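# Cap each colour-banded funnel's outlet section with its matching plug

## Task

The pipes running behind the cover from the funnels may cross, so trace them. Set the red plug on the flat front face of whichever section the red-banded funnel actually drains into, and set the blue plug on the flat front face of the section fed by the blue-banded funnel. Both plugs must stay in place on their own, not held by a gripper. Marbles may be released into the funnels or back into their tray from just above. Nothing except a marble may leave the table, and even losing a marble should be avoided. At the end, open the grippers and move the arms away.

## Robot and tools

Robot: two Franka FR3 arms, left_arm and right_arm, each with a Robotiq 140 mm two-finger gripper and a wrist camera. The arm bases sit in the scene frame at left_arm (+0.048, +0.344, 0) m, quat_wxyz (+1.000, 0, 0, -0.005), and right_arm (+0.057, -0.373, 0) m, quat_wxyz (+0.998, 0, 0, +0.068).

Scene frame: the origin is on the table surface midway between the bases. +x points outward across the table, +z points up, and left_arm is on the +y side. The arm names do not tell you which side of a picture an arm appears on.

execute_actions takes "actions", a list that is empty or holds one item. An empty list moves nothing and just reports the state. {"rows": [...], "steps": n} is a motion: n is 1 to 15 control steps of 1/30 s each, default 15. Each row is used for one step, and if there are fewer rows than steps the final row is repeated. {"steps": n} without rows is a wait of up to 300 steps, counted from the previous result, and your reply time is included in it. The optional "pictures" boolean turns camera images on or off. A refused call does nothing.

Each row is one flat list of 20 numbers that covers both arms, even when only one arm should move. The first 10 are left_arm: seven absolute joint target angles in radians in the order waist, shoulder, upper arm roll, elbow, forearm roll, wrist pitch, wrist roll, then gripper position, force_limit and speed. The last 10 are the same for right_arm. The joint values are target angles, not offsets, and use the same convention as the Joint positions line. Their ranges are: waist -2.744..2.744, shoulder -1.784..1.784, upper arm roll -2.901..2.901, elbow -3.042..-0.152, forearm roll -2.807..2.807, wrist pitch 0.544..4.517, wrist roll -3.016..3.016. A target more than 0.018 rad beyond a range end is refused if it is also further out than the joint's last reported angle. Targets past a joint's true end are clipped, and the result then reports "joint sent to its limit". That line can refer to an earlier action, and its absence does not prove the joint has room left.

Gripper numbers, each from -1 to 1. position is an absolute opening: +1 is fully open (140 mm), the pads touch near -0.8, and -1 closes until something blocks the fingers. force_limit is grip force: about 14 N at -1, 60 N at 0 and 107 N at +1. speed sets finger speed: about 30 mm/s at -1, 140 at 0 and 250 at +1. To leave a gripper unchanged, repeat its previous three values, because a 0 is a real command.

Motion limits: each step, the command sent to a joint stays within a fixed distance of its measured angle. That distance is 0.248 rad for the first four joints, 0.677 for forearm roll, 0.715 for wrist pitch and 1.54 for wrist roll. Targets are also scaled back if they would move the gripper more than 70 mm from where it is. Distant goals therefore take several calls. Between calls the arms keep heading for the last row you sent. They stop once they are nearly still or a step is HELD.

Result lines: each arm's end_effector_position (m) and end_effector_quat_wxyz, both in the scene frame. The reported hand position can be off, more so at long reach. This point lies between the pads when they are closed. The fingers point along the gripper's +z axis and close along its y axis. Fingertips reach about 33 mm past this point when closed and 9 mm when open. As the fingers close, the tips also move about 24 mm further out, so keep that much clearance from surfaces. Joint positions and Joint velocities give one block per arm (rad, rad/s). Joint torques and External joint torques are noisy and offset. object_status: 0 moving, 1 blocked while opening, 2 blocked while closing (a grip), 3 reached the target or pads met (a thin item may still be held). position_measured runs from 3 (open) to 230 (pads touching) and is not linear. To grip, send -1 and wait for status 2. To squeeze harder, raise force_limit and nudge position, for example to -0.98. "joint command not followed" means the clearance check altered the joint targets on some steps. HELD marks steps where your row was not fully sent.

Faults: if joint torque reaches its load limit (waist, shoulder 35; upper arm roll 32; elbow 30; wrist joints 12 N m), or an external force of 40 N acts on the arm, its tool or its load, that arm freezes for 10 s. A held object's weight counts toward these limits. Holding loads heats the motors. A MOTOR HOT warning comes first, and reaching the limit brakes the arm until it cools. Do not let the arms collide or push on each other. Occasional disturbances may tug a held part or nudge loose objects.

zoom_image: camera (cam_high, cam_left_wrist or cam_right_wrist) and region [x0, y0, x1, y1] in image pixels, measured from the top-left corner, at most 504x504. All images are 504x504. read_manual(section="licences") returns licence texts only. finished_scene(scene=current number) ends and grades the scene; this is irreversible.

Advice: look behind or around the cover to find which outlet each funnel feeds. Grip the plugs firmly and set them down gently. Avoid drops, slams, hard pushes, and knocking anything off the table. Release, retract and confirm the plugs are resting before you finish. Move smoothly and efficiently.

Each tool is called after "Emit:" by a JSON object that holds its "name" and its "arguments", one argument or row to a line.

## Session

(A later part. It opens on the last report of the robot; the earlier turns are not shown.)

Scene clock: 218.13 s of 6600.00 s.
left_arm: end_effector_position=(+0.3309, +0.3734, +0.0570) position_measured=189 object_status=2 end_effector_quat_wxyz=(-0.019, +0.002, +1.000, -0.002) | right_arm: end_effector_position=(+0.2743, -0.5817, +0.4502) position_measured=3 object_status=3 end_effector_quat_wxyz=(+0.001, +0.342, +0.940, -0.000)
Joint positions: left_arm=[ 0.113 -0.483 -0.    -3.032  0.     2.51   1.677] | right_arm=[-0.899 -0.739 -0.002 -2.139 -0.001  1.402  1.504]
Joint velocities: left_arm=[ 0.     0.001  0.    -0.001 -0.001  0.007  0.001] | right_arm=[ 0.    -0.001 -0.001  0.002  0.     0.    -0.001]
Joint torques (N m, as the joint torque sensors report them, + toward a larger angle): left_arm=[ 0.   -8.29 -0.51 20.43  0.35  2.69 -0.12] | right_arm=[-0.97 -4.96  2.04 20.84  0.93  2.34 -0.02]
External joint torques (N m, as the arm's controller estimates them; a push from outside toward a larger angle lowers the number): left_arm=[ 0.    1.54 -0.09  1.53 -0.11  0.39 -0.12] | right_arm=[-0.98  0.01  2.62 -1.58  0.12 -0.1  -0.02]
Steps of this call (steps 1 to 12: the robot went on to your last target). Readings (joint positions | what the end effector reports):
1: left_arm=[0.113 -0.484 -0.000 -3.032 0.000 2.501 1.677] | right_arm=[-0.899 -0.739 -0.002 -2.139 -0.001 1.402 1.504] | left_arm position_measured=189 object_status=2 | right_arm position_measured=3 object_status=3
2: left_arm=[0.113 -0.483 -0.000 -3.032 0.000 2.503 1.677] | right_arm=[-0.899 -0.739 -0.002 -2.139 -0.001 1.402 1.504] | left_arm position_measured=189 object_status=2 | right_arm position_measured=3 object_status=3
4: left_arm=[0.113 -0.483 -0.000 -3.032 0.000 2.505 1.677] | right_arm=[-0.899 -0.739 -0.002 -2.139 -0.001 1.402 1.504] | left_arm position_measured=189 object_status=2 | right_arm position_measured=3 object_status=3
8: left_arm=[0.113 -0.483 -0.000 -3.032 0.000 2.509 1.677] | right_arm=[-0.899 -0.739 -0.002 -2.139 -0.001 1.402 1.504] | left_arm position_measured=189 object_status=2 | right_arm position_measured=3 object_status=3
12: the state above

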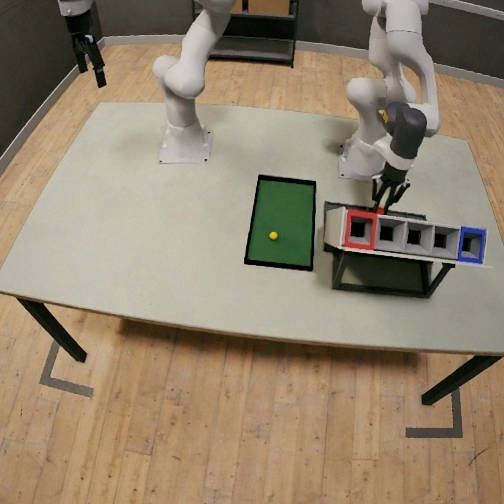

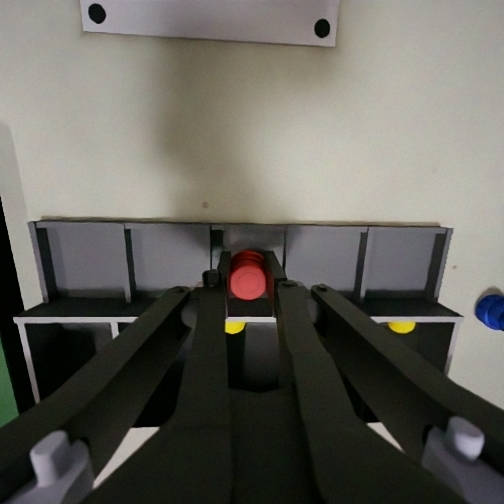

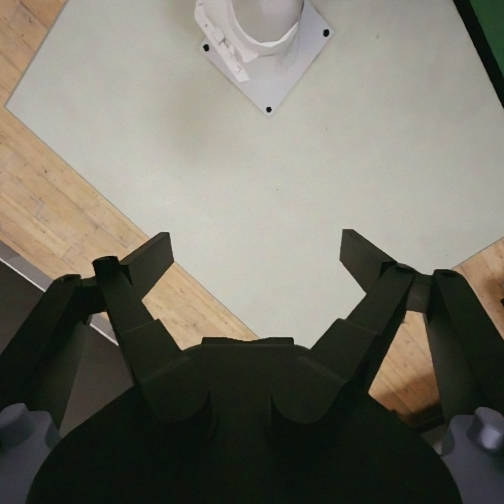

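Emit:
{"name": "execute_actions", "arguments": {
  "actions": [
    {"rows":[[0.113,-0.47,0,-3.033,0,2.525,1.673,-1,-0.5,-0.4,-0.9,-0.74,0,-2.14,0,1.40,1.5,1,0,0],[0.113,-0.47,0,-3.033,0,2.525,1.673,-1,-0.5,-0.4,-0.9,-0.74,0,-2.14,0,1.40,1.5,1,0,0],[0.113,-0.47,0,-3.033,0,2.525,1.673,-1,-0.5,-0.4,-0.9,-0.74,0,-2.14,0,1.40,1.5,1,0,0],[0.113,-0.458,0,-3.033,0,2.537,1.673,-1,-0.5,-0.4,-0.9,-0.74,0,-2.14,0,1.40,1.5,1,0,0]],"steps":12}
  ],
  "pictures": false
}}

Emit:
{"name": "execute_actions", "arguments": {
  "actions": [
    {"rows":[[0.113,-0.458,0,-3.033,0,2.537,1.673,-0.25,-0.5,-0.6,-0.9,-0.74,0,-2.14,0,1.40,1.5,1,0,0]],"steps":12}
  ]
}}

Emit:
{"name": "execute_actions", "arguments": {
  "actions": [
    {"rows":[[0.113,-0.544,0,-3.02,0,2.42,1.673,-0.25,-0.5,-0.6,-0.9,-0.74,0,-2.14,0,1.40,1.5,1,0,0],[0.113,-0.544,0,-3.02,0,2.42,1.673,-0.25,-0.5,-0.6,-0.9,-0.74,0,-2.14,0,1.40,1.5,1,0,0],[0.113,-0.544,0,-3.02,0,2.42,1.673,-0.25,-0.5,-0.6,-0.9,-0.74,0,-2.14,0,1.40,1.5,1,0,0],[0.113,-0.544,0,-3.02,0,2.42,1.673,-0.25,-0.5,-0.6,-0.9,-0.74,0,-2.14,0,1.40,1.5,1,0,0],[0.113,-0.66,0,-2.965,0,2.25,1.673,-0.25,-0.5,-0.6,-0.9,-0.74,0,-2.14,0,1.40,1.5,1,0,0],[0.113,-0.66,0,-2.965,0,2.25,1.673,-0.25,-0.5,-0.6,-0.9,-0.74,0,-2.14,0,1.40,1.5,1,0,0],[0.113,-0.66,0,-2.965,0,2.25,1.673,-0.25,-0.5,-0.6,-0.9,-0.74,0,-2.14,0,1.40,1.5,1,0,0],[0.113,-0.66,0,-2.965,0,2.25,1.673,-0.25,-0.5,-0.6,-0.9,-0.74,0,-2.14,0,1.40,1.5,1,0,0],[0.113,-0.765,0,-2.902,0,2.097,1.673,-0.25,-0.5,-0.6,-0.9,-0.74,0,-2.14,0,1.40,1.5,1,0,0]],"steps":15}
  ]
}}

Emit:
{"name": "execute_actions", "arguments": {
  "actions": [
    {"rows":[[0.744,-0.765,0,-2.902,0,2.137,2.305,-0.1,-0.5,0,-0.9,-0.74,0,-2.14,0,1.40,1.5,1,0,0]],"steps":15}
  ],
  "pictures": false
}}

Emit:
{"name": "execute_actions", "arguments": {
  "actions": [
    {"rows":[[0.744,-0.14,0,-2.57,0,2.43,2.305,-0.1,-0.5,0,-0.9,-0.74,0,-2.14,0,1.40,1.5,1,0,0]],"steps":15}
  ],
  "pictures": false
}}

Emit:
{"name": "execute_actions", "arguments": {
  "actions": [
    {"steps":25}
  ]
}}

Scene clock: 232.27 s of 6600.00 s.
left_arm: end_effector_position=(+0.3306, +0.3734, +0.0524) position_measured=189 object_status=2 end_effector_quat_wxyz=(-0.021, +0.002, +1.000, -0.002) | right_arm: end_effector_position=(+0.2743, -0.5817, +0.4502) position_measured=3 object_status=3 end_effector_quat_wxyz=(+0.001, +0.342, +0.940, -0.000)
Joint positions: left_arm=[ 0.113 -0.463 -0.    -3.032  0.     2.527  1.677] | right_arm=[-0.899 -0.739 -0.002 -2.139 -0.001  1.402  1.504]
Joint velocities: left_arm=[ 0.     0.001  0.     0.    -0.001 -0.001  0.   ] | right_arm=[-0.001 -0.001  0.001  0.001 -0.    -0.     0.002]
Joint torques (N m, as the joint torque sensors report them, + toward a larger angle): left_arm=[-0.75 -7.2  -1.23 19.96  0.4   3.78 -0.06] | right_arm=[-0.59 -5.19  1.23 20.38  0.9   2.32 -0.02]
External joint torques (N m, as the arm's controller estimates them; a push from outside toward a larger angle lowers the number): left_arm=[-0.76  3.06 -0.82  1.25 -0.05  1.47 -0.06] | right_arm=[-0.53 -0.3   1.87 -1.93  0.1  -0.1  -0.02]
Steps of this call (steps 1 to 30: the robot went on to your last target; steps 31 to 90: nothing new was sent; then 10.73 s passed at rest; steps 91 to 102: all 12 steps of this action). Readings (joint positions | what the end effector reports):
91: left_arm=[0.113 -0.481 -0.000 -3.032 0.000 2.513 1.677] | right_arm=[-0.899 -0.739 -0.002 -2.139 -0.001 1.402 1.504] | left_arm position_measured=189 object_status=2 | right_arm position_measured=3 object_status=3
92: left_arm=[0.113 -0.478 -0.000 -3.032 0.000 2.515 1.677] | right_arm=[-0.899 -0.739 -0.002 -2.139 -0.001 1.402 1.504] | left_arm position_measured=189 object_status=2 | right_arm position_measured=3 object_status=3
94: left_arm=[0.113 -0.472 -0.000 -3.032 0.000 2.519 1.677] | right_arm=[-0.899 -0.739 -0.002 -2.139 -0.001 1.402 1.504] | left_arm position_measured=189 object_status=2 | right_arm position_measured=3 object_status=3
98: left_arm=[0.113 -0.463 -0.000 -3.032 0.000 2.526 1.677] | right_arm=[-0.899 -0.739 -0.002 -2.139 -0.001 1.402 1.504] | left_arm position_measured=189 object_status=2 | right_arm position_measured=3 object_status=3
102: the state above

Scene clock: 232.67 s of 6600.00 s.
left_arm: end_effector_position=(+0.3320, +0.3735, +0.0522) position_measured=160 object_status=0 end_effector_quat_wxyz=(-0.019, +0.002, +1.000, -0.002) | right_arm: end_effector_position=(+0.2743, -0.5817, +0.4502) position_measured=3 object_status=3 end_effector_quat_wxyz=(+0.001, +0.342, +0.940, -0.000)
Joint positions: left_arm=[ 0.113 -0.46  -0.    -3.032  0.     2.533  1.677] | right_arm=[-0.899 -0.739 -0.002 -2.139 -0.001  1.402  1.504]
Joint velocities: left_arm=[ 0.001  0.001  0.    -0.    -0.001  0.005 -0.001] | right_arm=[ 0.003  0.001 -0.    -0.     0.     0.     0.001]
Joint torques (N m, as the joint torque sensors report them, + toward a larger angle): left_arm=[ 0.09 -8.03 -0.61 19.8   0.37  2.48 -0.1 ] | right_arm=[-0.72 -4.38  1.54 21.33  0.91  2.29 -0.11]
External joint torques (N m, as the arm's controller estimates them; a push from outside toward a larger angle lowers the number): left_arm=[ 0.08  2.3  -0.21  1.17 -0.07  0.18 -0.1 ] | right_arm=[-0.75  0.39  2.1  -0.92  0.1  -0.13 -0.11]
Steps of this call (steps 1 to 12: all 12 steps of this action). Readings (joint positions | what the end effector reports):
1: left_arm=[0.113 -0.463 -0.000 -3.032 0.000 2.527 1.677] | right_arm=[-0.899 -0.739 -0.002 -2.139 -0.001 1.402 1.504] | left_arm position_measured=189 object_status=0 | right_arm position_measured=3 object_status=3
2: left_arm=[0.113 -0.462 -0.000 -3.032 0.000 2.528 1.677] | right_arm=[-0.899 -0.739 -0.002 -2.139 -0.001 1.402 1.504] | left_arm position_measured=189 object_status=0 | right_arm position_measured=3 object_status=3
4: left_arm=[0.113 -0.461 -0.000 -3.032 0.000 2.530 1.677] | right_arm=[-0.899 -0.739 -0.002 -2.139 -0.001 1.402 1.504] | left_arm position_measured=177 object_status=0 | right_arm position_measured=3 object_status=3
8: left_arm=[0.113 -0.460 -0.000 -3.032 0.000 2.532 1.677] | right_arm=[-0.899 -0.739 -0.002 -2.139 -0.001 1.402 1.504] | left_arm position_measured=161 object_status=0 | right_arm position_measured=3 object_status=3
12: the state above

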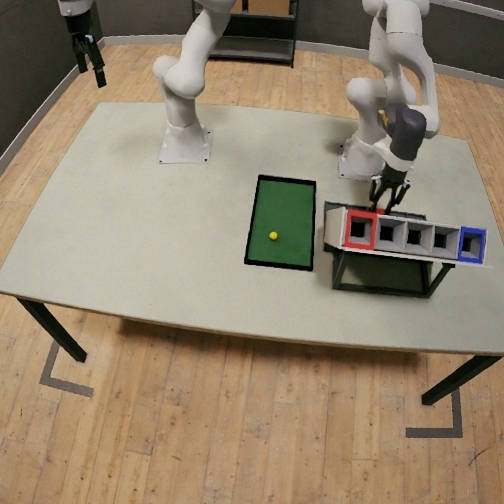

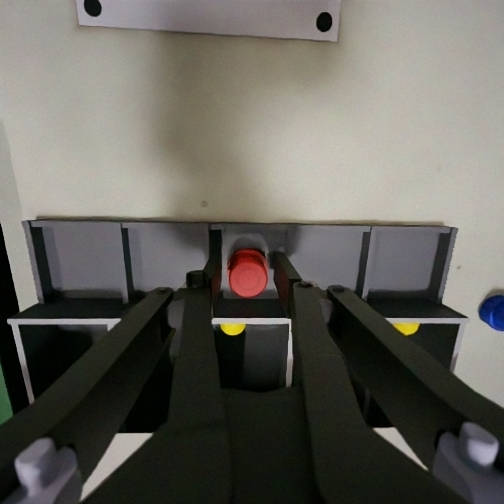

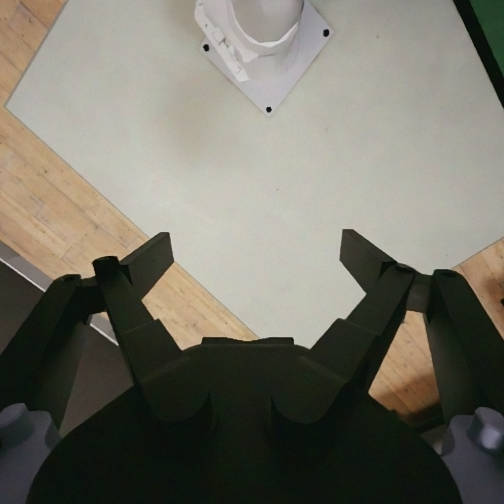

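Scene clock: 233.17 s of 6600.00 s.
left_arm: end_effector_position=(+0.3522, +0.3756, +0.1653) position_measured=160 object_status=3 end_effector_quat_wxyz=(+0.013, +0.002, +1.000, +0.002) | right_arm: end_effector_position=(+0.2743, -0.5817, +0.4502) position_measured=3 object_status=3 end_effector_quat_wxyz=(+0.001, +0.342, +0.940, -0.000)
Joint positions: left_arm=[ 0.113 -0.762 -0.    -2.901  0.     2.167  1.677] | right_arm=[-0.899 -0.739 -0.002 -2.139 -0.001  1.402  1.504]
Joint velocities: left_arm=[-0.    -0.055  0.     0.009 -0.    -0.393  0.001] | right_arm=[-0.     0.     0.     0.     0.    -0.001  0.001]
Joint torques (N m, as the joint torque sensors report them, + toward a larger angle): left_arm=[-0.08 -3.85 -1.06 24.59  0.44  1.67 -0.11] | right_arm=[-1.26 -4.7   1.76 20.69  0.93  2.24 -0.03]
External joint torques (N m, as the arm's controller estimates them; a push from outside toward a larger angle lowers the number): left_arm=[-0.09 -0.64 -0.41  2.84 -0.25 -0.6  -0.11] | right_arm=[-1.23  0.06  2.37 -1.56  0.13 -0.18 -0.03]
Steps of this call (steps 1 to 15: all 15 steps of this action). Readings (joint positions | what the end effector reports):
1: left_arm=[0.113 -0.476 -0.000 -3.032 0.000 2.513 1.677] | right_arm=[-0.899 -0.739 -0.002 -2.139 -0.001 1.402 1.504] | left_arm position_measured=160 object_status=0 | right_arm position_measured=3 object_status=3
2: left_arm=[0.113 -0.498 -0.000 -3.030 0.000 2.496 1.677] | right_arm=[-0.899 -0.739 -0.002 -2.139 -0.001 1.402 1.504] | left_arm position_measured=160 object_status=3 | right_arm position_measured=3 object_status=3
4: left_arm=[0.113 -0.526 -0.000 -3.023 0.000 2.473 1.677] | right_arm=[-0.899 -0.739 -0.002 -2.139 -0.001 1.402 1.504] | left_arm position_measured=160 object_status=3 | right_arm position_measured=3 object_status=3
8: left_arm=[0.113 -0.635 -0.000 -2.975 0.000 2.354 1.677] | right_arm=[-0.899 -0.739 -0.002 -2.139 -0.001 1.402 1.504] | left_arm position_measured=160 object_status=3 | right_arm position_measured=3 object_status=3
15: the state above

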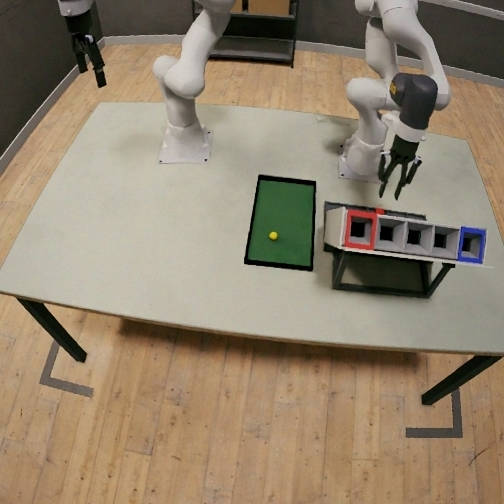

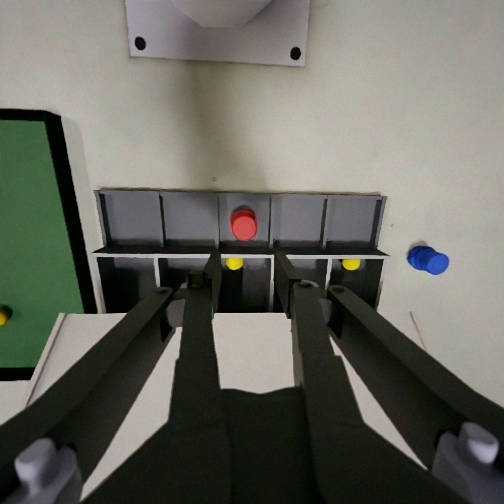

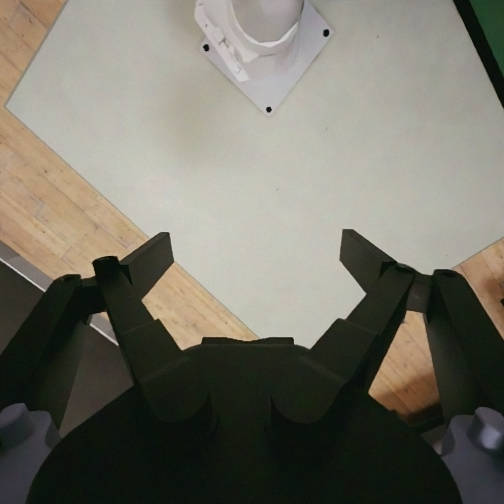

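Scene clock: 233.67 s of 6600.00 s.
left_arm: end_effector_position=(+0.2704, +0.5430, +0.1634) position_measured=141 object_status=3 end_effector_quat_wxyz=(+0.002, -0.064, +0.998, +0.000) | right_arm: end_effector_position=(+0.2743, -0.5817, +0.4502) position_measured=3 object_status=3 end_effector_quat_wxyz=(+0.001, +0.342, +0.940, -0.000)
Joint positions: left_arm=[ 0.738 -0.763  0.003 -2.901 -0.001  2.142  2.173] | right_arm=[-0.899 -0.739 -0.002 -2.139 -0.001  1.402  1.504]
Joint velocities: left_arm=[ 0.047  0.002 -0.01  -0.001  0.    -0.012  0.423] | right_arm=[0.001 0.001 0.    0.001 0.    0.    0.002]
Joint torques (N m, as the joint torque sensors report them, + toward a larger angle): left_arm=[ 1.45 -5.48 -2.25 24.84  0.74  2.18  0.46] | right_arm=[-0.56 -4.71  1.75 20.59  0.98  2.25 -0.01]
External joint torques (N m, as the arm's controller estimates them; a push from outside toward a larger angle lowers the number): left_arm=[ 1.8  -0.35 -1.35  1.49  0.03 -0.23  0.47] | right_arm=[-0.57  0.03  2.33 -1.69  0.17 -0.18 -0.01]
Steps of this call (steps 1 to 15: all 15 steps of this action). Readings (joint positions | what the end effector reports):
1: left_arm=[0.167 -0.762 -0.011 -2.901 -0.001 2.162 1.733] | right_arm=[-0.899 -0.739 -0.002 -2.139 -0.001 1.402 1.504] | left_arm position_measured=160 object_status=0 | right_arm position_measured=3 object_status=3
2: left_arm=[0.240 -0.763 -0.009 -2.901 -0.001 2.159 1.787] | right_arm=[-0.899 -0.739 -0.002 -2.139 -0.001 1.402 1.504] | left_arm position_measured=154 object_status=0 | right_arm position_measured=3 object_status=3
4: left_arm=[0.387 -0.763 -0.005 -2.901 -0.001 2.154 1.881] | right_arm=[-0.899 -0.739 -0.002 -2.139 -0.001 1.402 1.504] | left_arm position_measured=142 object_status=0 | right_arm position_measured=3 object_status=3
8: left_arm=[0.655 -0.763 0.003 -2.901 -0.001 2.148 2.025] | right_arm=[-0.899 -0.739 -0.002 -2.139 -0.001 1.402 1.504] | left_arm position_measured=141 object_status=0 | right_arm position_measured=3 object_status=3
15: the state above

Scene clock: 234.17 s of 6600.00 s.
left_arm: end_effector_position=(+0.3621, +0.6269, +0.0967) position_measured=141 object_status=3 end_effector_quat_wxyz=(-0.015, -0.020, +1.000, -0.014) | right_arm: end_effector_position=(+0.2743, -0.5817, +0.4502) position_measured=3 object_status=3 end_effector_quat_wxyz=(+0.001, +0.342, +0.940, -0.000)
Joint positions: left_arm=[ 0.741 -0.144  0.001 -2.581 -0.001  2.396  2.264] | right_arm=[-0.899 -0.739 -0.002 -2.139 -0.001  1.402  1.504]
Joint velocities: left_arm=[ 0.003  0.155 -0.001  0.022 -0.001  0.159  0.119] | right_arm=[ 0.     0.001  0.001  0.    -0.001 -0.     0.001]
Joint torques (N m, as the joint torque sensors report them, + toward a larger angle): left_arm=[  2.28 -28.26  -0.63  26.44   0.55   3.38   0.3 ] | right_arm=[-0.9  -4.53  1.36 21.8   1.02  2.41 -0.12]
External joint torques (N m, as the arm's controller estimates them; a push from outside toward a larger angle lowers the number): left_arm=[ 2.23  1.74 -0.56  1.89 -0.02  0.38  0.3 ] | right_arm=[-0.95  0.18  1.88 -0.42  0.2  -0.01 -0.12]
Steps of this call (steps 1 to 15: all 15 steps of this action). Readings (joint positions | what the end effector reports):
1: left_arm=[0.739 -0.740 0.003 -2.881 -0.001 2.155 2.179] | right_arm=[-0.899 -0.739 -0.002 -2.139 -0.001 1.402 1.504] | left_arm position_measured=141 object_status=3 | right_arm position_measured=3 object_status=3
2: left_arm=[0.739 -0.707 0.003 -2.849 -0.001 2.175 2.183] | right_arm=[-0.899 -0.739 -0.002 -2.139 -0.001 1.402 1.504] | left_arm position_measured=141 object_status=3 | right_arm position_measured=3 object_status=3
4: left_arm=[0.739 -0.640 0.003 -2.781 -0.001 2.212 2.193] | right_arm=[-0.899 -0.739 -0.002 -2.139 -0.001 1.402 1.504] | left_arm position_measured=141 object_status=3 | right_arm position_measured=3 object_status=3
8: left_arm=[0.741 -0.425 0.002 -2.624 -0.001 2.312 2.223] | right_arm=[-0.899 -0.739 -0.002 -2.139 -0.001 1.402 1.504] | left_arm position_measured=141 object_status=3 | right_arm position_measured=3 object_status=3
15: the state above

Scene clock: 235.00 s of 6600.00 s.
left_arm: end_effector_position=(+0.3726, +0.6365, +0.1011) position_measured=141 object_status=3 end_effector_quat_wxyz=(-0.001, -0.003, +1.000, -0.002) | right_arm: end_effector_position=(+0.2743, -0.5817, +0.4502) position_measured=3 object_status=3 end_effector_quat_wxyz=(+0.001, +0.342, +0.940, -0.000)
Joint positions: left_arm=[ 0.742 -0.14   0.001 -2.571 -0.001  2.427  2.299] | right_arm=[-0.899 -0.739 -0.002 -2.139 -0.001  1.402  1.504]
Joint velocities: left_arm=[-0.001  0.001  0.001  0.001 -0.     0.002  0.008] | right_arm=[ 0.001  0.    -0.001  0.001  0.    -0.001 -0.001]
Joint torques (N m, as the joint torque sensors report them, + toward a larger angle): left_arm=[  1.32 -23.97  -0.78  22.68   0.58   2.86   0.4 ] | right_arm=[-0.56 -4.13  2.   20.53  1.01  2.41  0.  ]
External joint torques (N m, as the arm's controller estimates them; a push from outside toward a larger angle lowers the number): left_arm=[ 1.36 -0.52 -0.6   2.05  0.02  0.47  0.4 ] | right_arm=[-0.55  0.64  2.62 -1.71  0.2  -0.01  0.  ]
Steps of this call (steps 1 to 25: the robot went on to your last target). Readings (joint positions | what the end effector reports):
1: left_arm=[0.742 -0.141 0.001 -2.579 -0.001 2.401 2.268] | right_arm=[-0.899 -0.739 -0.002 -2.139 -0.001 1.402 1.504] | left_arm position_measured=141 object_status=3 | right_arm position_measured=3 object_status=3
2: left_arm=[0.742 -0.140 0.001 -2.578 -0.001 2.405 2.272] | right_arm=[-0.899 -0.739 -0.002 -2.139 -0.001 1.402 1.504] | left_arm position_measured=141 object_status=3 | right_arm position_measured=3 object_status=3
4: left_arm=[0.742 -0.140 0.001 -2.574 -0.001 2.413 2.277] | right_arm=[-0.899 -0.739 -0.002 -2.139 -0.001 1.402 1.504] | left_arm position_measured=141 object_status=3 | right_arm position_measured=3 object_status=3
8: left_arm=[0.742 -0.140 0.001 -2.572 -0.001 2.421 2.286] | right_arm=[-0.899 -0.739 -0.002 -2.139 -0.001 1.402 1.504] | left_arm position_measured=141 object_status=3 | right_arm position_measured=3 object_status=3
25: the state above

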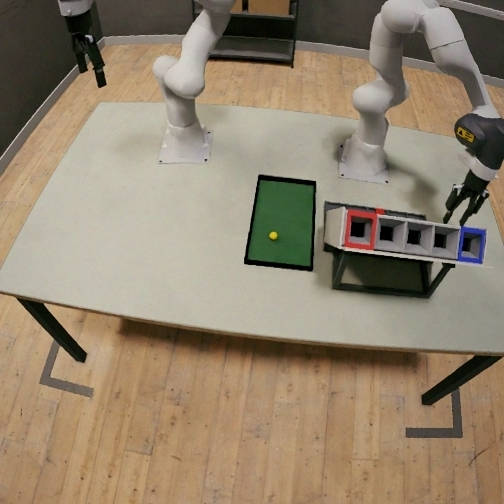

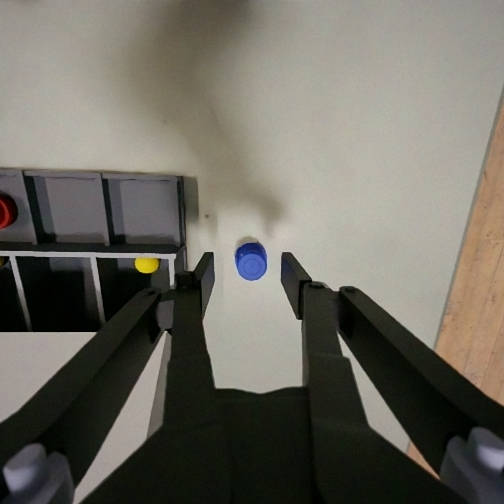

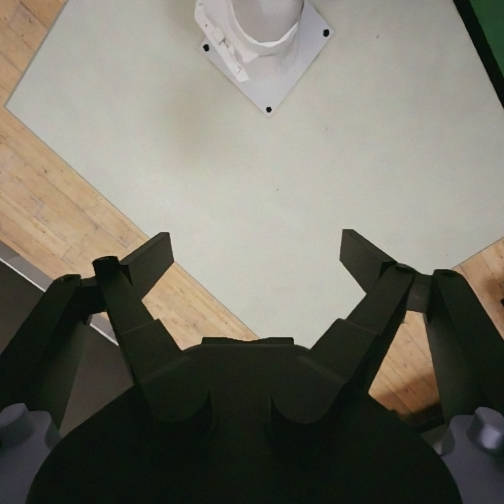

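Emit:
{"name": "execute_actions", "arguments": {
  "actions": [
    {"rows":[[0.744,-0.09,0,-2.56,0,2.49,2.305,-0.1,-0.5,0,-0.9,-0.74,0,-2.14,0,1.40,1.5,1,0,0],[0.744,-0.09,0,-2.56,0,2.49,2.305,-0.1,-0.5,0,-0.9,-0.74,0,-2.14,0,1.40,1.5,1,0,0],[0.744,-0.09,0,-2.56,0,2.49,2.305,-0.1,-0.5,0,-0.9,-0.74,0,-2.14,0,1.40,1.5,1,0,0],[0.744,-0.09,0,-2.56,0,2.49,2.305,-0.1,-0.5,0,-0.9,-0.74,0,-2.14,0,1.40,1.5,1,0,0],[0.744,-0.04,0,-2.57,0,2.55,2.305,-0.1,-0.5,0,-0.9,-0.74,0,-2.14,0,1.40,1.5,1,0,0],[0.744,-0.04,0,-2.57,0,2.55,2.305,-0.1,-0.5,0,-0.9,-0.74,0,-2.14,0,1.40,1.5,1,0,0],[0.744,-0.04,0,-2.57,0,2.55,2.305,-0.1,-0.5,0,-0.9,-0.74,0,-2.14,0,1.40,1.5,1,0,0],[0.744,-0.04,0,-2.57,0,2.55,2.305,-0.1,-0.5,0,-0.9,-0.74,0,-2.14,0,1.40,1.5,1,0,0],[0.744,0.015,0,-2.58,0,2.597,2.305,-0.1,-0.5,0,-0.9,-0.74,0,-2.14,0,1.40,1.5,1,0,0]],"steps":15}
  ],
  "pictures": false
}}

Emit:
{"name": "execute_actions", "arguments": {
  "actions": [
    {"steps":10}
  ]
}}

Emit:
{"name": "execute_actions", "arguments": {
  "actions": [
    {"rows":[[0.744,0.015,0,-2.58,0,2.597,2.305,-1,-0.5,-0.4,-0.9,-0.74,0,-2.14,0,1.40,1.5,1,0,0]],"steps":15}
  ],
  "pictures": false
}}

Emit:
{"name": "execute_actions", "arguments": {
  "actions": [
    {"steps":8}
  ],
  "pictures": false
}}

Emit:
{"name": "execute_actions", "arguments": {
  "actions": [
    {"rows":[[0.744,-0.2,0,-2.55,0,2.35,2.305,-1,-0.5,-0.4,-0.9,-0.74,0,-2.14,0,1.40,1.5,1,0,0]],"steps":10}
  ],
  "pictures": false
}}

Emit:
{"name": "execute_actions", "arguments": {
  "actions": [
    {"rows":[[0.744,-0.559,0,-2.8,0,2.25,2.143,-1,-0.5,-0.4,-0.9,-0.74,0,-2.14,0,1.40,1.5,1,0,0]],"steps":10}
  ],
  "pictures": false
}}

Emit:
{"name": "execute_actions", "arguments": {
  "actions": [
    {"rows":[[0.58,-0.559,0,-2.864,0,2.305,2.143,-1,-0.5,-0.4,-0.9,-0.74,0,-2.14,0,1.40,1.5,1,0,0]],"steps":15}
  ],
  "pictures": false
}}

Emit:
{"name": "execute_actions", "arguments": {
  "actions": [
    {"steps":10}
  ]
}}

Scene clock: 247.17 s of 6600.00 s.
left_arm: end_effector_position=(+0.3728, +0.6368, +0.0423) position_measured=141 object_status=3 end_effector_quat_wxyz=(-0.009, -0.002, +1.000, -0.008) | right_arm: end_effector_position=(+0.2743, -0.5817, +0.4502) position_measured=3 object_status=3 end_effector_quat_wxyz=(+0.001, +0.342, +0.940, -0.000)
Joint positions: left_arm=[ 0.742  0.014  0.001 -2.581 -0.001  2.571  2.301] | right_arm=[-0.899 -0.739 -0.002 -2.139 -0.001  1.402  1.504]
Joint velocities: left_arm=[ 0.     0.028 -0.    -0.     0.     0.132  0.   ] | right_arm=[-0.001  0.001 -0.001 -0.     0.001  0.    -0.   ]
Joint torques (N m, as the joint torque sensors report them, + toward a larger angle): left_arm=[  1.09 -26.72  -0.94  20.4    0.54   2.84   0.31] | right_arm=[-0.21 -4.9   1.54 21.27  0.91  2.36 -0.04]
External joint torques (N m, as the arm's controller estimates them; a push from outside toward a larger angle lowers the number): left_arm=[ 1.09  1.8  -0.95  0.66  0.08  0.32  0.31] | right_arm=[-0.2  -0.13  2.16 -0.96  0.11 -0.06 -0.04]
Steps of this call (steps 1 to 15: the robot went on to your last target; steps 16 to 90: nothing new was sent; then 8.67 s passed at rest; steps 91 to 105: all 15 steps of this action). Readings (joint positions | what the end effector reports):
91: left_arm=[0.742 -0.132 0.001 -2.567 -0.001 2.437 2.301] | right_arm=[-0.899 -0.739 -0.002 -2.139 -0.001 1.402 1.504] | left_arm position_measured=141 object_status=3 | right_arm position_measured=3 object_status=3
92: left_arm=[0.742 -0.119 0.001 -2.564 -0.001 2.447 2.301] | right_arm=[-0.899 -0.739 -0.002 -2.139 -0.001 1.402 1.504] | left_arm position_measured=141 object_status=3 | right_arm position_measured=3 object_status=3
94: left_arm=[0.742 -0.102 0.001 -2.563 -0.001 2.460 2.301] | right_arm=[-0.899 -0.739 -0.002 -2.139 -0.001 1.402 1.504] | left_arm position_measured=141 object_status=3 | right_arm position_measured=3 object_status=3
98: left_arm=[0.742 -0.052 0.001 -2.568 -0.001 2.508 2.301] | right_arm=[-0.899 -0.739 -0.002 -2.139 -0.001 1.402 1.504] | left_arm position_measured=141 object_status=3 | right_arm position_measured=3 object_status=3
105: the state above

Scene clock: 247.50 s of 6600.00 s.
left_arm: end_effector_position=(+0.3775, +0.6411, +0.0438) position_measured=141 object_status=3 end_effector_quat_wxyz=(-0.001, -0.002, +1.000, -0.001) | right_arm: end_effector_position=(+0.2743, -0.5817, +0.4502) position_measured=3 object_status=3 end_effector_quat_wxyz=(+0.001, +0.342, +0.940, -0.000)
Joint positions: left_arm=[ 0.742  0.014  0.001 -2.581 -0.001  2.591  2.301] | right_arm=[-0.899 -0.739 -0.002 -2.139 -0.001  1.402  1.504]
Joint velocities: left_arm=[ 0.001 -0.    -0.001 -0.002  0.     0.019  0.002] | right_arm=[-0.     0.001 -0.001  0.    -0.001  0.    -0.001]
Joint torques (N m, as the joint torque sensors report them, + toward a larger angle): left_arm=[  1.47 -26.4   -1.52  20.79   0.57   2.69   0.32] | right_arm=[-0.56 -5.06  1.59 21.36  1.    2.4  -0.08]
External joint torques (N m, as the arm's controller estimates them; a push from outside toward a larger angle lowers the number): left_arm=[ 1.44  0.23 -1.55  2.45  0.12  0.31  0.32] | right_arm=[-0.54 -0.38  2.2  -0.85  0.2  -0.02 -0.08]
Steps of this call (steps 1 to 10: the robot went on to your last target). Readings (joint positions | what the end effector reports):
1: left_arm=[0.742 0.014 0.001 -2.581 -0.001 2.575 2.301] | right_arm=[-0.899 -0.739 -0.002 -2.139 -0.001 1.402 1.504] | left_arm position_measured=141 object_status=3 | right_arm position_measured=3 object_status=3
2: left_arm=[0.742 0.014 0.001 -2.581 -0.001 2.579 2.301] | right_arm=[-0.899 -0.739 -0.002 -2.139 -0.001 1.402 1.504] | left_arm position_measured=141 object_status=3 | right_arm position_measured=3 object_status=3
4: left_arm=[0.742 0.014 0.001 -2.581 -0.001 2.584 2.301] | right_arm=[-0.899 -0.739 -0.002 -2.139 -0.001 1.402 1.504] | left_arm position_measured=141 object_status=3 | right_arm position_measured=3 object_status=3
8: left_arm=[0.742 0.014 0.001 -2.581 -0.001 2.590 2.301] | right_arm=[-0.899 -0.739 -0.002 -2.139 -0.001 1.402 1.504] | left_arm position_measured=141 object_status=3 | right_arm position_measured=3 object_status=3
10: the state above

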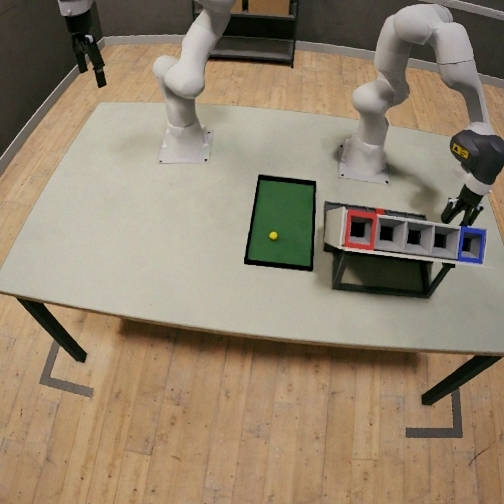

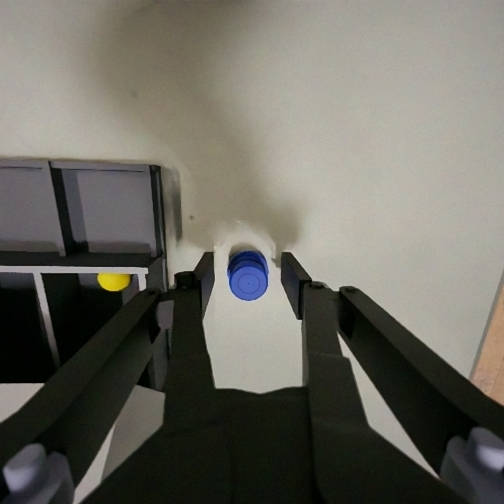

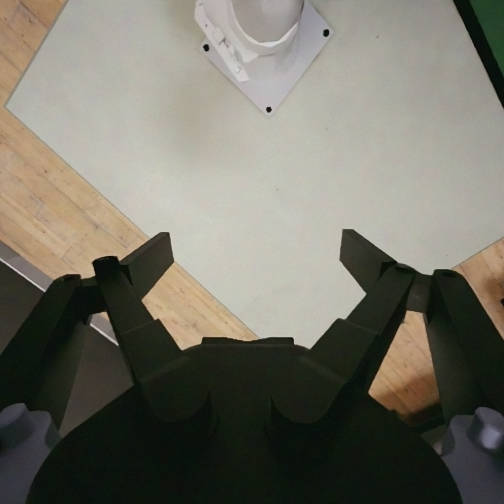

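Scene clock: 248.00 s of 6600.00 s.
left_arm: end_effector_position=(+0.3783, +0.6418, +0.0442) position_measured=189 object_status=0 end_effector_quat_wxyz=(-0.000, -0.002, +1.000, -0.000) | right_arm: end_effector_position=(+0.2743, -0.5817, +0.4502) position_measured=3 object_status=3 end_effector_quat_wxyz=(+0.001, +0.342, +0.940, -0.000)
Joint positions: left_arm=[ 0.742  0.014  0.001 -2.581 -0.001  2.594  2.301] | right_arm=[-0.899 -0.739 -0.002 -2.139 -0.001  1.402  1.504]
Joint velocities: left_arm=[ 0.    -0.001  0.001 -0.001  0.001  0.     0.001] | right_arm=[-0.     0.001  0.001  0.    -0.001  0.    -0.001]
Joint torques (N m, as the joint torque sensors report them, + toward a larger angle): left_arm=[  0.97 -25.92  -1.16  20.89   0.65   2.83   0.34] | right_arm=[-0.8  -4.75  1.23 20.83  0.97  2.36 -0.08]
External joint torques (N m, as the arm's controller estimates them; a push from outside toward a larger angle lowers the number): left_arm=[ 0.91  0.74 -1.24  2.53  0.21  0.43  0.34] | right_arm=[-0.79 -0.01  1.81 -1.44  0.16 -0.07 -0.08]
Steps of this call (steps 1 to 15: all 15 steps of this action). Readings (joint positions | what the end effector reports):
1: left_arm=[0.742 0.014 0.001 -2.581 -0.001 2.592 2.301] | right_arm=[-0.899 -0.739 -0.002 -2.139 -0.001 1.402 1.504] | left_arm position_measured=141 object_status=0 | right_arm position_measured=3 object_status=3
2: left_arm=[0.742 0.014 0.001 -2.581 -0.001 2.592 2.301] | right_arm=[-0.899 -0.739 -0.002 -2.139 -0.001 1.402 1.504] | left_arm position_measured=146 object_status=0 | right_arm position_measured=3 object_status=3
4: left_arm=[0.742 0.014 0.001 -2.581 -0.001 2.593 2.301] | right_arm=[-0.899 -0.739 -0.002 -2.139 -0.001 1.402 1.504] | left_arm position_measured=156 object_status=0 | right_arm position_measured=3 object_status=3
8: left_arm=[0.742 0.014 0.001 -2.581 -0.001 2.594 2.301] | right_arm=[-0.899 -0.739 -0.002 -2.139 -0.001 1.402 1.504] | left_arm position_measured=177 object_status=0 | right_arm position_measured=3 object_status=3
15: the state above

Scene clock: 248.27 s of 6600.00 s.
left_arm: end_effector_position=(+0.3783, +0.6418, +0.0442) position_measured=189 object_status=2 end_effector_quat_wxyz=(-0.000, -0.002, +1.000, -0.000) | right_arm: end_effector_position=(+0.2743, -0.5817, +0.4502) position_measured=3 object_status=3 end_effector_quat_wxyz=(+0.001, +0.342, +0.940, -0.000)
Joint positions: left_arm=[ 0.742  0.014  0.001 -2.581 -0.001  2.594  2.301] | right_arm=[-0.899 -0.739 -0.002 -2.139 -0.001  1.402  1.504]
Joint velocities: left_arm=[-0.001 -0.     0.    -0.    -0.    -0.001 -0.   ] | right_arm=[ 0.    -0.     0.    -0.    -0.    -0.     0.001]
Joint torques (N m, as the joint torque sensors report them, + toward a larger angle): left_arm=[  1.92 -25.73  -0.95  20.19   0.52   2.84   0.3 ] | right_arm=[-0.45 -4.36  2.13 21.52  0.92  2.33 -0.06]
External joint torques (N m, as the arm's controller estimates them; a push from outside toward a larger angle lowers the number): left_arm=[ 1.87  1.   -1.02  1.74  0.07  0.43  0.3 ] | right_arm=[-0.45  0.43  2.74 -0.72  0.12 -0.09 -0.06]
Steps of this call (steps 1 to 8: the robot went on to your last target). Readings (joint positions | what the end effector reports):
1: left_arm=[0.742 0.014 0.001 -2.581 -0.001 2.594 2.301] | right_arm=[-0.899 -0.739 -0.002 -2.139 -0.001 1.402 1.504] | left_arm position_measured=189 object_status=2 | right_arm position_measured=3 object_status=3
2: left_arm=[0.742 0.014 0.001 -2.581 -0.001 2.594 2.301] | right_arm=[-0.899 -0.739 -0.002 -2.139 -0.001 1.402 1.504] | left_arm position_measured=189 object_status=2 | right_arm position_measured=3 object_status=3
4: left_arm=[0.742 0.014 0.001 -2.581 -0.001 2.594 2.301] | right_arm=[-0.899 -0.739 -0.002 -2.139 -0.001 1.402 1.504] | left_arm position_measured=189 object_status=2 | right_arm position_measured=3 object_status=3
8: the state above

Scene clock: 248.60 s of 6600.00 s.
left_arm: end_effector_position=(+0.3846, +0.6473, +0.1361) position_measured=189 object_status=2 end_effector_quat_wxyz=(+0.018, -0.002, +1.000, +0.016) | right_arm: end_effector_position=(+0.2743, -0.5817, +0.4502) position_measured=3 object_status=3 end_effector_quat_wxyz=(+0.001, +0.342, +0.940, -0.000)
Joint positions: left_arm=[ 0.742 -0.201  0.001 -2.545 -0.001  2.391  2.301] | right_arm=[-0.899 -0.739 -0.002 -2.139 -0.001  1.402  1.504]
Joint velocities: left_arm=[-0.002  0.002  0.001 -0.049  0.    -0.236 -0.001] | right_arm=[-0.001  0.     0.     0.001  0.    -0.001 -0.002]
Joint torques (N m, as the joint torque sensors report them, + toward a larger angle): left_arm=[  1.84 -21.2   -1.51  22.55   0.68   2.28   0.27] | right_arm=[ 0.2  -4.87  1.6  20.95  1.04  2.36 -0.1 ]
External joint torques (N m, as the arm's controller estimates them; a push from outside toward a larger angle lowers the number): left_arm=[ 1.9   0.87 -1.24  0.65  0.07 -0.32  0.27] | right_arm=[ 0.2  -0.06  2.2  -1.34  0.23 -0.07 -0.1 ]
Steps of this call (steps 1 to 10: all 10 steps of this action). Readings (joint positions | what the end effector reports):
1: left_arm=[0.742 -0.010 0.001 -2.583 -0.001 2.557 2.301] | right_arm=[-0.899 -0.739 -0.002 -2.139 -0.001 1.402 1.504] | left_arm position_measured=189 object_status=2 | right_arm position_measured=3 object_status=3
2: left_arm=[0.742 -0.056 0.001 -2.582 -0.001 2.521 2.301] | right_arm=[-0.899 -0.739 -0.002 -2.139 -0.001 1.402 1.504] | left_arm position_measured=189 object_status=2 | right_arm position_measured=3 object_status=3
4: left_arm=[0.742 -0.141 0.001 -2.562 -0.001 2.467 2.301] | right_arm=[-0.899 -0.739 -0.002 -2.139 -0.001 1.402 1.504] | left_arm position_measured=189 object_status=2 | right_arm position_measured=3 object_status=3
8: left_arm=[0.742 -0.201 0.001 -2.543 -0.001 2.410 2.301] | right_arm=[-0.899 -0.739 -0.002 -2.139 -0.001 1.402 1.504] | left_arm position_measured=189 object_status=2 | right_arm position_measured=3 object_status=3
10: the state above

Scene clock: 248.93 s of 6600.00 s.
left_arm: end_effector_position=(+0.3131, +0.5828, +0.1573) position_measured=189 object_status=2 end_effector_quat_wxyz=(+0.015, -0.049, +0.999, +0.011) | right_arm: end_effector_position=(+0.2743, -0.5817, +0.4502) position_measured=3 object_status=3 end_effector_quat_wxyz=(+0.001, +0.342, +0.940, -0.000)
Joint positions: left_arm=[ 0.742 -0.552  0.001 -2.79  -0.     2.276  2.205] | right_arm=[-0.899 -0.739 -0.002 -2.139 -0.001  1.402  1.504]
Joint velocities: left_arm=[-0.    -0.097  0.    -0.098  0.002 -0.14  -0.192] | right_arm=[-0.002  0.001  0.001 -0.    -0.    -0.    -0.   ]
Joint torques (N m, as the joint torque sensors report them, + toward a larger angle): left_arm=[ 1.31 -9.34 -0.9  23.69  0.67  2.24 -0.06] | right_arm=[-0.56 -5.19  1.2  22.38  0.91  2.26 -0.14]
External joint torques (N m, as the arm's controller estimates them; a push from outside toward a larger angle lowers the number): left_arm=[ 1.34  0.15 -0.35  1.1  -0.03 -0.26 -0.07] | right_arm=[-0.51 -0.43  1.83  0.15  0.11 -0.16 -0.14]
Steps of this call (steps 1 to 10: all 10 steps of this action). Readings (joint positions | what the end effector reports):
1: left_arm=[0.742 -0.230 0.001 -2.578 -0.000 2.383 2.293] | right_arm=[-0.899 -0.739 -0.002 -2.139 -0.001 1.402 1.504] | left_arm position_measured=189 object_status=2 | right_arm position_measured=3 object_status=3
2: left_arm=[0.742 -0.277 0.001 -2.625 -0.000 2.367 2.284] | right_arm=[-0.899 -0.739 -0.002 -2.139 -0.001 1.402 1.504] | left_arm position_measured=189 object_status=2 | right_arm position_measured=3 object_status=3
4: left_arm=[0.742 -0.405 0.001 -2.722 -0.000 2.329 2.259] | right_arm=[-0.899 -0.739 -0.002 -2.139 -0.001 1.402 1.504] | left_arm position_measured=189 object_status=2 | right_arm position_measured=3 object_status=3
8: left_arm=[0.742 -0.539 0.001 -2.782 -0.000 2.287 2.219] | right_arm=[-0.899 -0.739 -0.002 -2.139 -0.001 1.402 1.504] | left_arm position_measured=189 object_status=2 | right_arm position_measured=3 object_status=3
10: the state above

Scene clock: 249.43 s of 6600.00 s.
left_arm: end_effector_position=(+0.3250, +0.5224, +0.1298) position_measured=189 object_status=2 end_effector_quat_wxyz=(-0.002, +0.008, +1.000, -0.001) | right_arm: end_effector_position=(+0.2743, -0.5817, +0.4502) position_measured=3 object_status=3 end_effector_quat_wxyz=(+0.001, +0.342, +0.940, -0.000)
Joint positions: left_arm=[ 0.582 -0.558 -0.002 -2.863 -0.     2.3    2.158] | right_arm=[-0.899 -0.739 -0.002 -2.139 -0.001  1.402  1.504]
Joint velocities: left_arm=[-0.003 -0.     0.001  0.001  0.001  0.01  -0.037] | right_arm=[-0.001  0.    -0.001  0.    -0.    -0.    -0.001]
Joint torques (N m, as the joint torque sensors report them, + toward a larger angle): left_arm=[ -1.84 -10.69   0.76  23.27   0.49   2.77  -0.12] | right_arm=[ 0.09 -4.81  1.   21.38  1.    2.24 -0.06]
External joint torques (N m, as the arm's controller estimates them; a push from outside toward a larger angle lowers the number): left_arm=[-1.87 -0.35  1.24  1.28 -0.15  0.38 -0.12] | right_arm=[ 0.11  0.04  1.63 -0.92  0.2  -0.19 -0.06]
Steps of this call (steps 1 to 15: all 15 steps of this action). Readings (joint positions | what the end effector reports):
1: left_arm=[0.705 -0.557 0.011 -2.805 -0.000 2.283 2.199] | right_arm=[-0.899 -0.739 -0.002 -2.139 -0.001 1.402 1.504] | left_arm position_measured=189 object_status=2 | right_arm position_measured=3 object_status=3
2: left_arm=[0.663 -0.559 0.008 -2.823 -0.000 2.287 2.194] | right_arm=[-0.899 -0.739 -0.002 -2.139 -0.001 1.402 1.504] | left_arm position_measured=189 object_status=2 | right_arm position_measured=3 object_status=3
4: left_arm=[0.613 -0.558 -0.001 -2.849 -0.000 2.290 2.184] | right_arm=[-0.899 -0.739 -0.002 -2.139 -0.001 1.402 1.504] | left_arm position_measured=189 object_status=2 | right_arm position_measured=3 object_status=3
8: left_arm=[0.587 -0.558 -0.002 -2.862 -0.000 2.295 2.171] | right_arm=[-0.899 -0.739 -0.002 -2.139 -0.001 1.402 1.504] | left_arm position_measured=189 object_status=2 | right_arm position_measured=3 object_status=3
15: the state above

Scene clock: 249.77 s of 6600.00 s.
left_arm: end_effector_position=(+0.3253, +0.5226, +0.1299) position_measured=189 object_status=2 end_effector_quat_wxyz=(-0.002, +0.005, +1.000, -0.001) | right_arm: end_effector_position=(+0.2743, -0.5817, +0.4502) position_measured=3 object_status=3 end_effector_quat_wxyz=(+0.001, +0.342, +0.940, -0.000)
Joint positions: left_arm=[ 0.582 -0.558 -0.002 -2.863 -0.     2.302  2.151] | right_arm=[-0.899 -0.739 -0.002 -2.139 -0.001  1.402  1.504]
Joint velocities: left_arm=[-0.     0.001  0.001 -0.001  0.     0.001 -0.012] | right_arm=[-0.001 -0.001  0.    -0.     0.    -0.    -0.   ]
Joint torques (N m, as the joint torque sensors report them, + toward a larger angle): left_arm=[ -2.95 -10.67   0.57  22.61   0.58   2.88  -0.12] | right_arm=[-0.67 -4.54  1.63 21.17  1.02  2.38  0.05]
External joint torques (N m, as the arm's controller estimates them; a push from outside toward a larger angle lowers the number): left_arm=[-2.93 -0.29  1.08  0.61 -0.06  0.48 -0.13] | right_arm=[-0.65  0.31  2.23 -1.12  0.22 -0.04  0.05]
Steps of this call (steps 1 to 10: the robot went on to your last target). Readings (joint positions | what the end effector reports):
1: left_arm=[0.582 -0.558 -0.002 -2.863 -0.000 2.301 2.157] | right_arm=[-0.899 -0.739 -0.002 -2.139 -0.001 1.402 1.504] | left_arm position_measured=189 object_status=2 | right_arm position_measured=3 object_status=3
2: left_arm=[0.582 -0.558 -0.002 -2.863 -0.000 2.301 2.156] | right_arm=[-0.899 -0.739 -0.002 -2.139 -0.001 1.402 1.504] | left_arm position_measured=189 object_status=2 | right_arm position_measured=3 object_status=3
4: left_arm=[0.582 -0.558 -0.002 -2.863 -0.000 2.301 2.154] | right_arm=[-0.899 -0.739 -0.002 -2.139 -0.001 1.402 1.504] | left_arm position_measured=189 object_status=2 | right_arm position_measured=3 object_status=3
8: left_arm=[0.582 -0.558 -0.002 -2.863 -0.000 2.302 2.152] | right_arm=[-0.899 -0.739 -0.002 -2.139 -0.001 1.402 1.504] | left_arm position_measured=189 object_status=2 | right_arm position_measured=3 object_status=3
10: the state above

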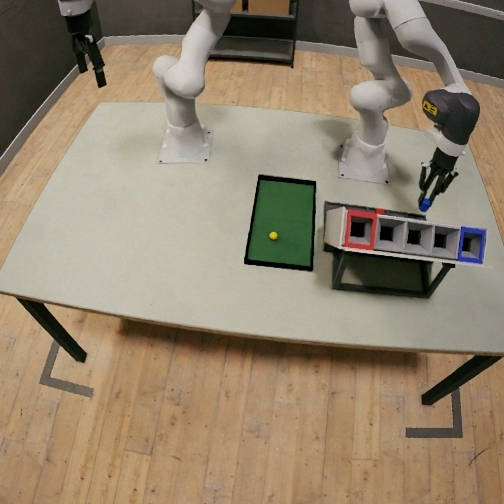

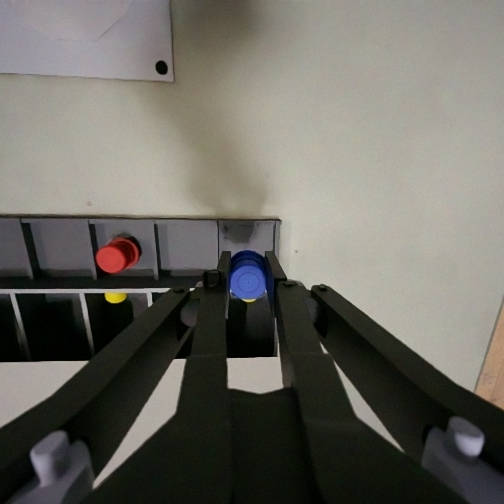

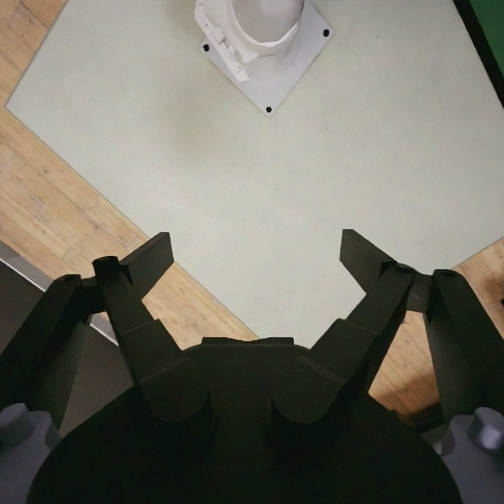

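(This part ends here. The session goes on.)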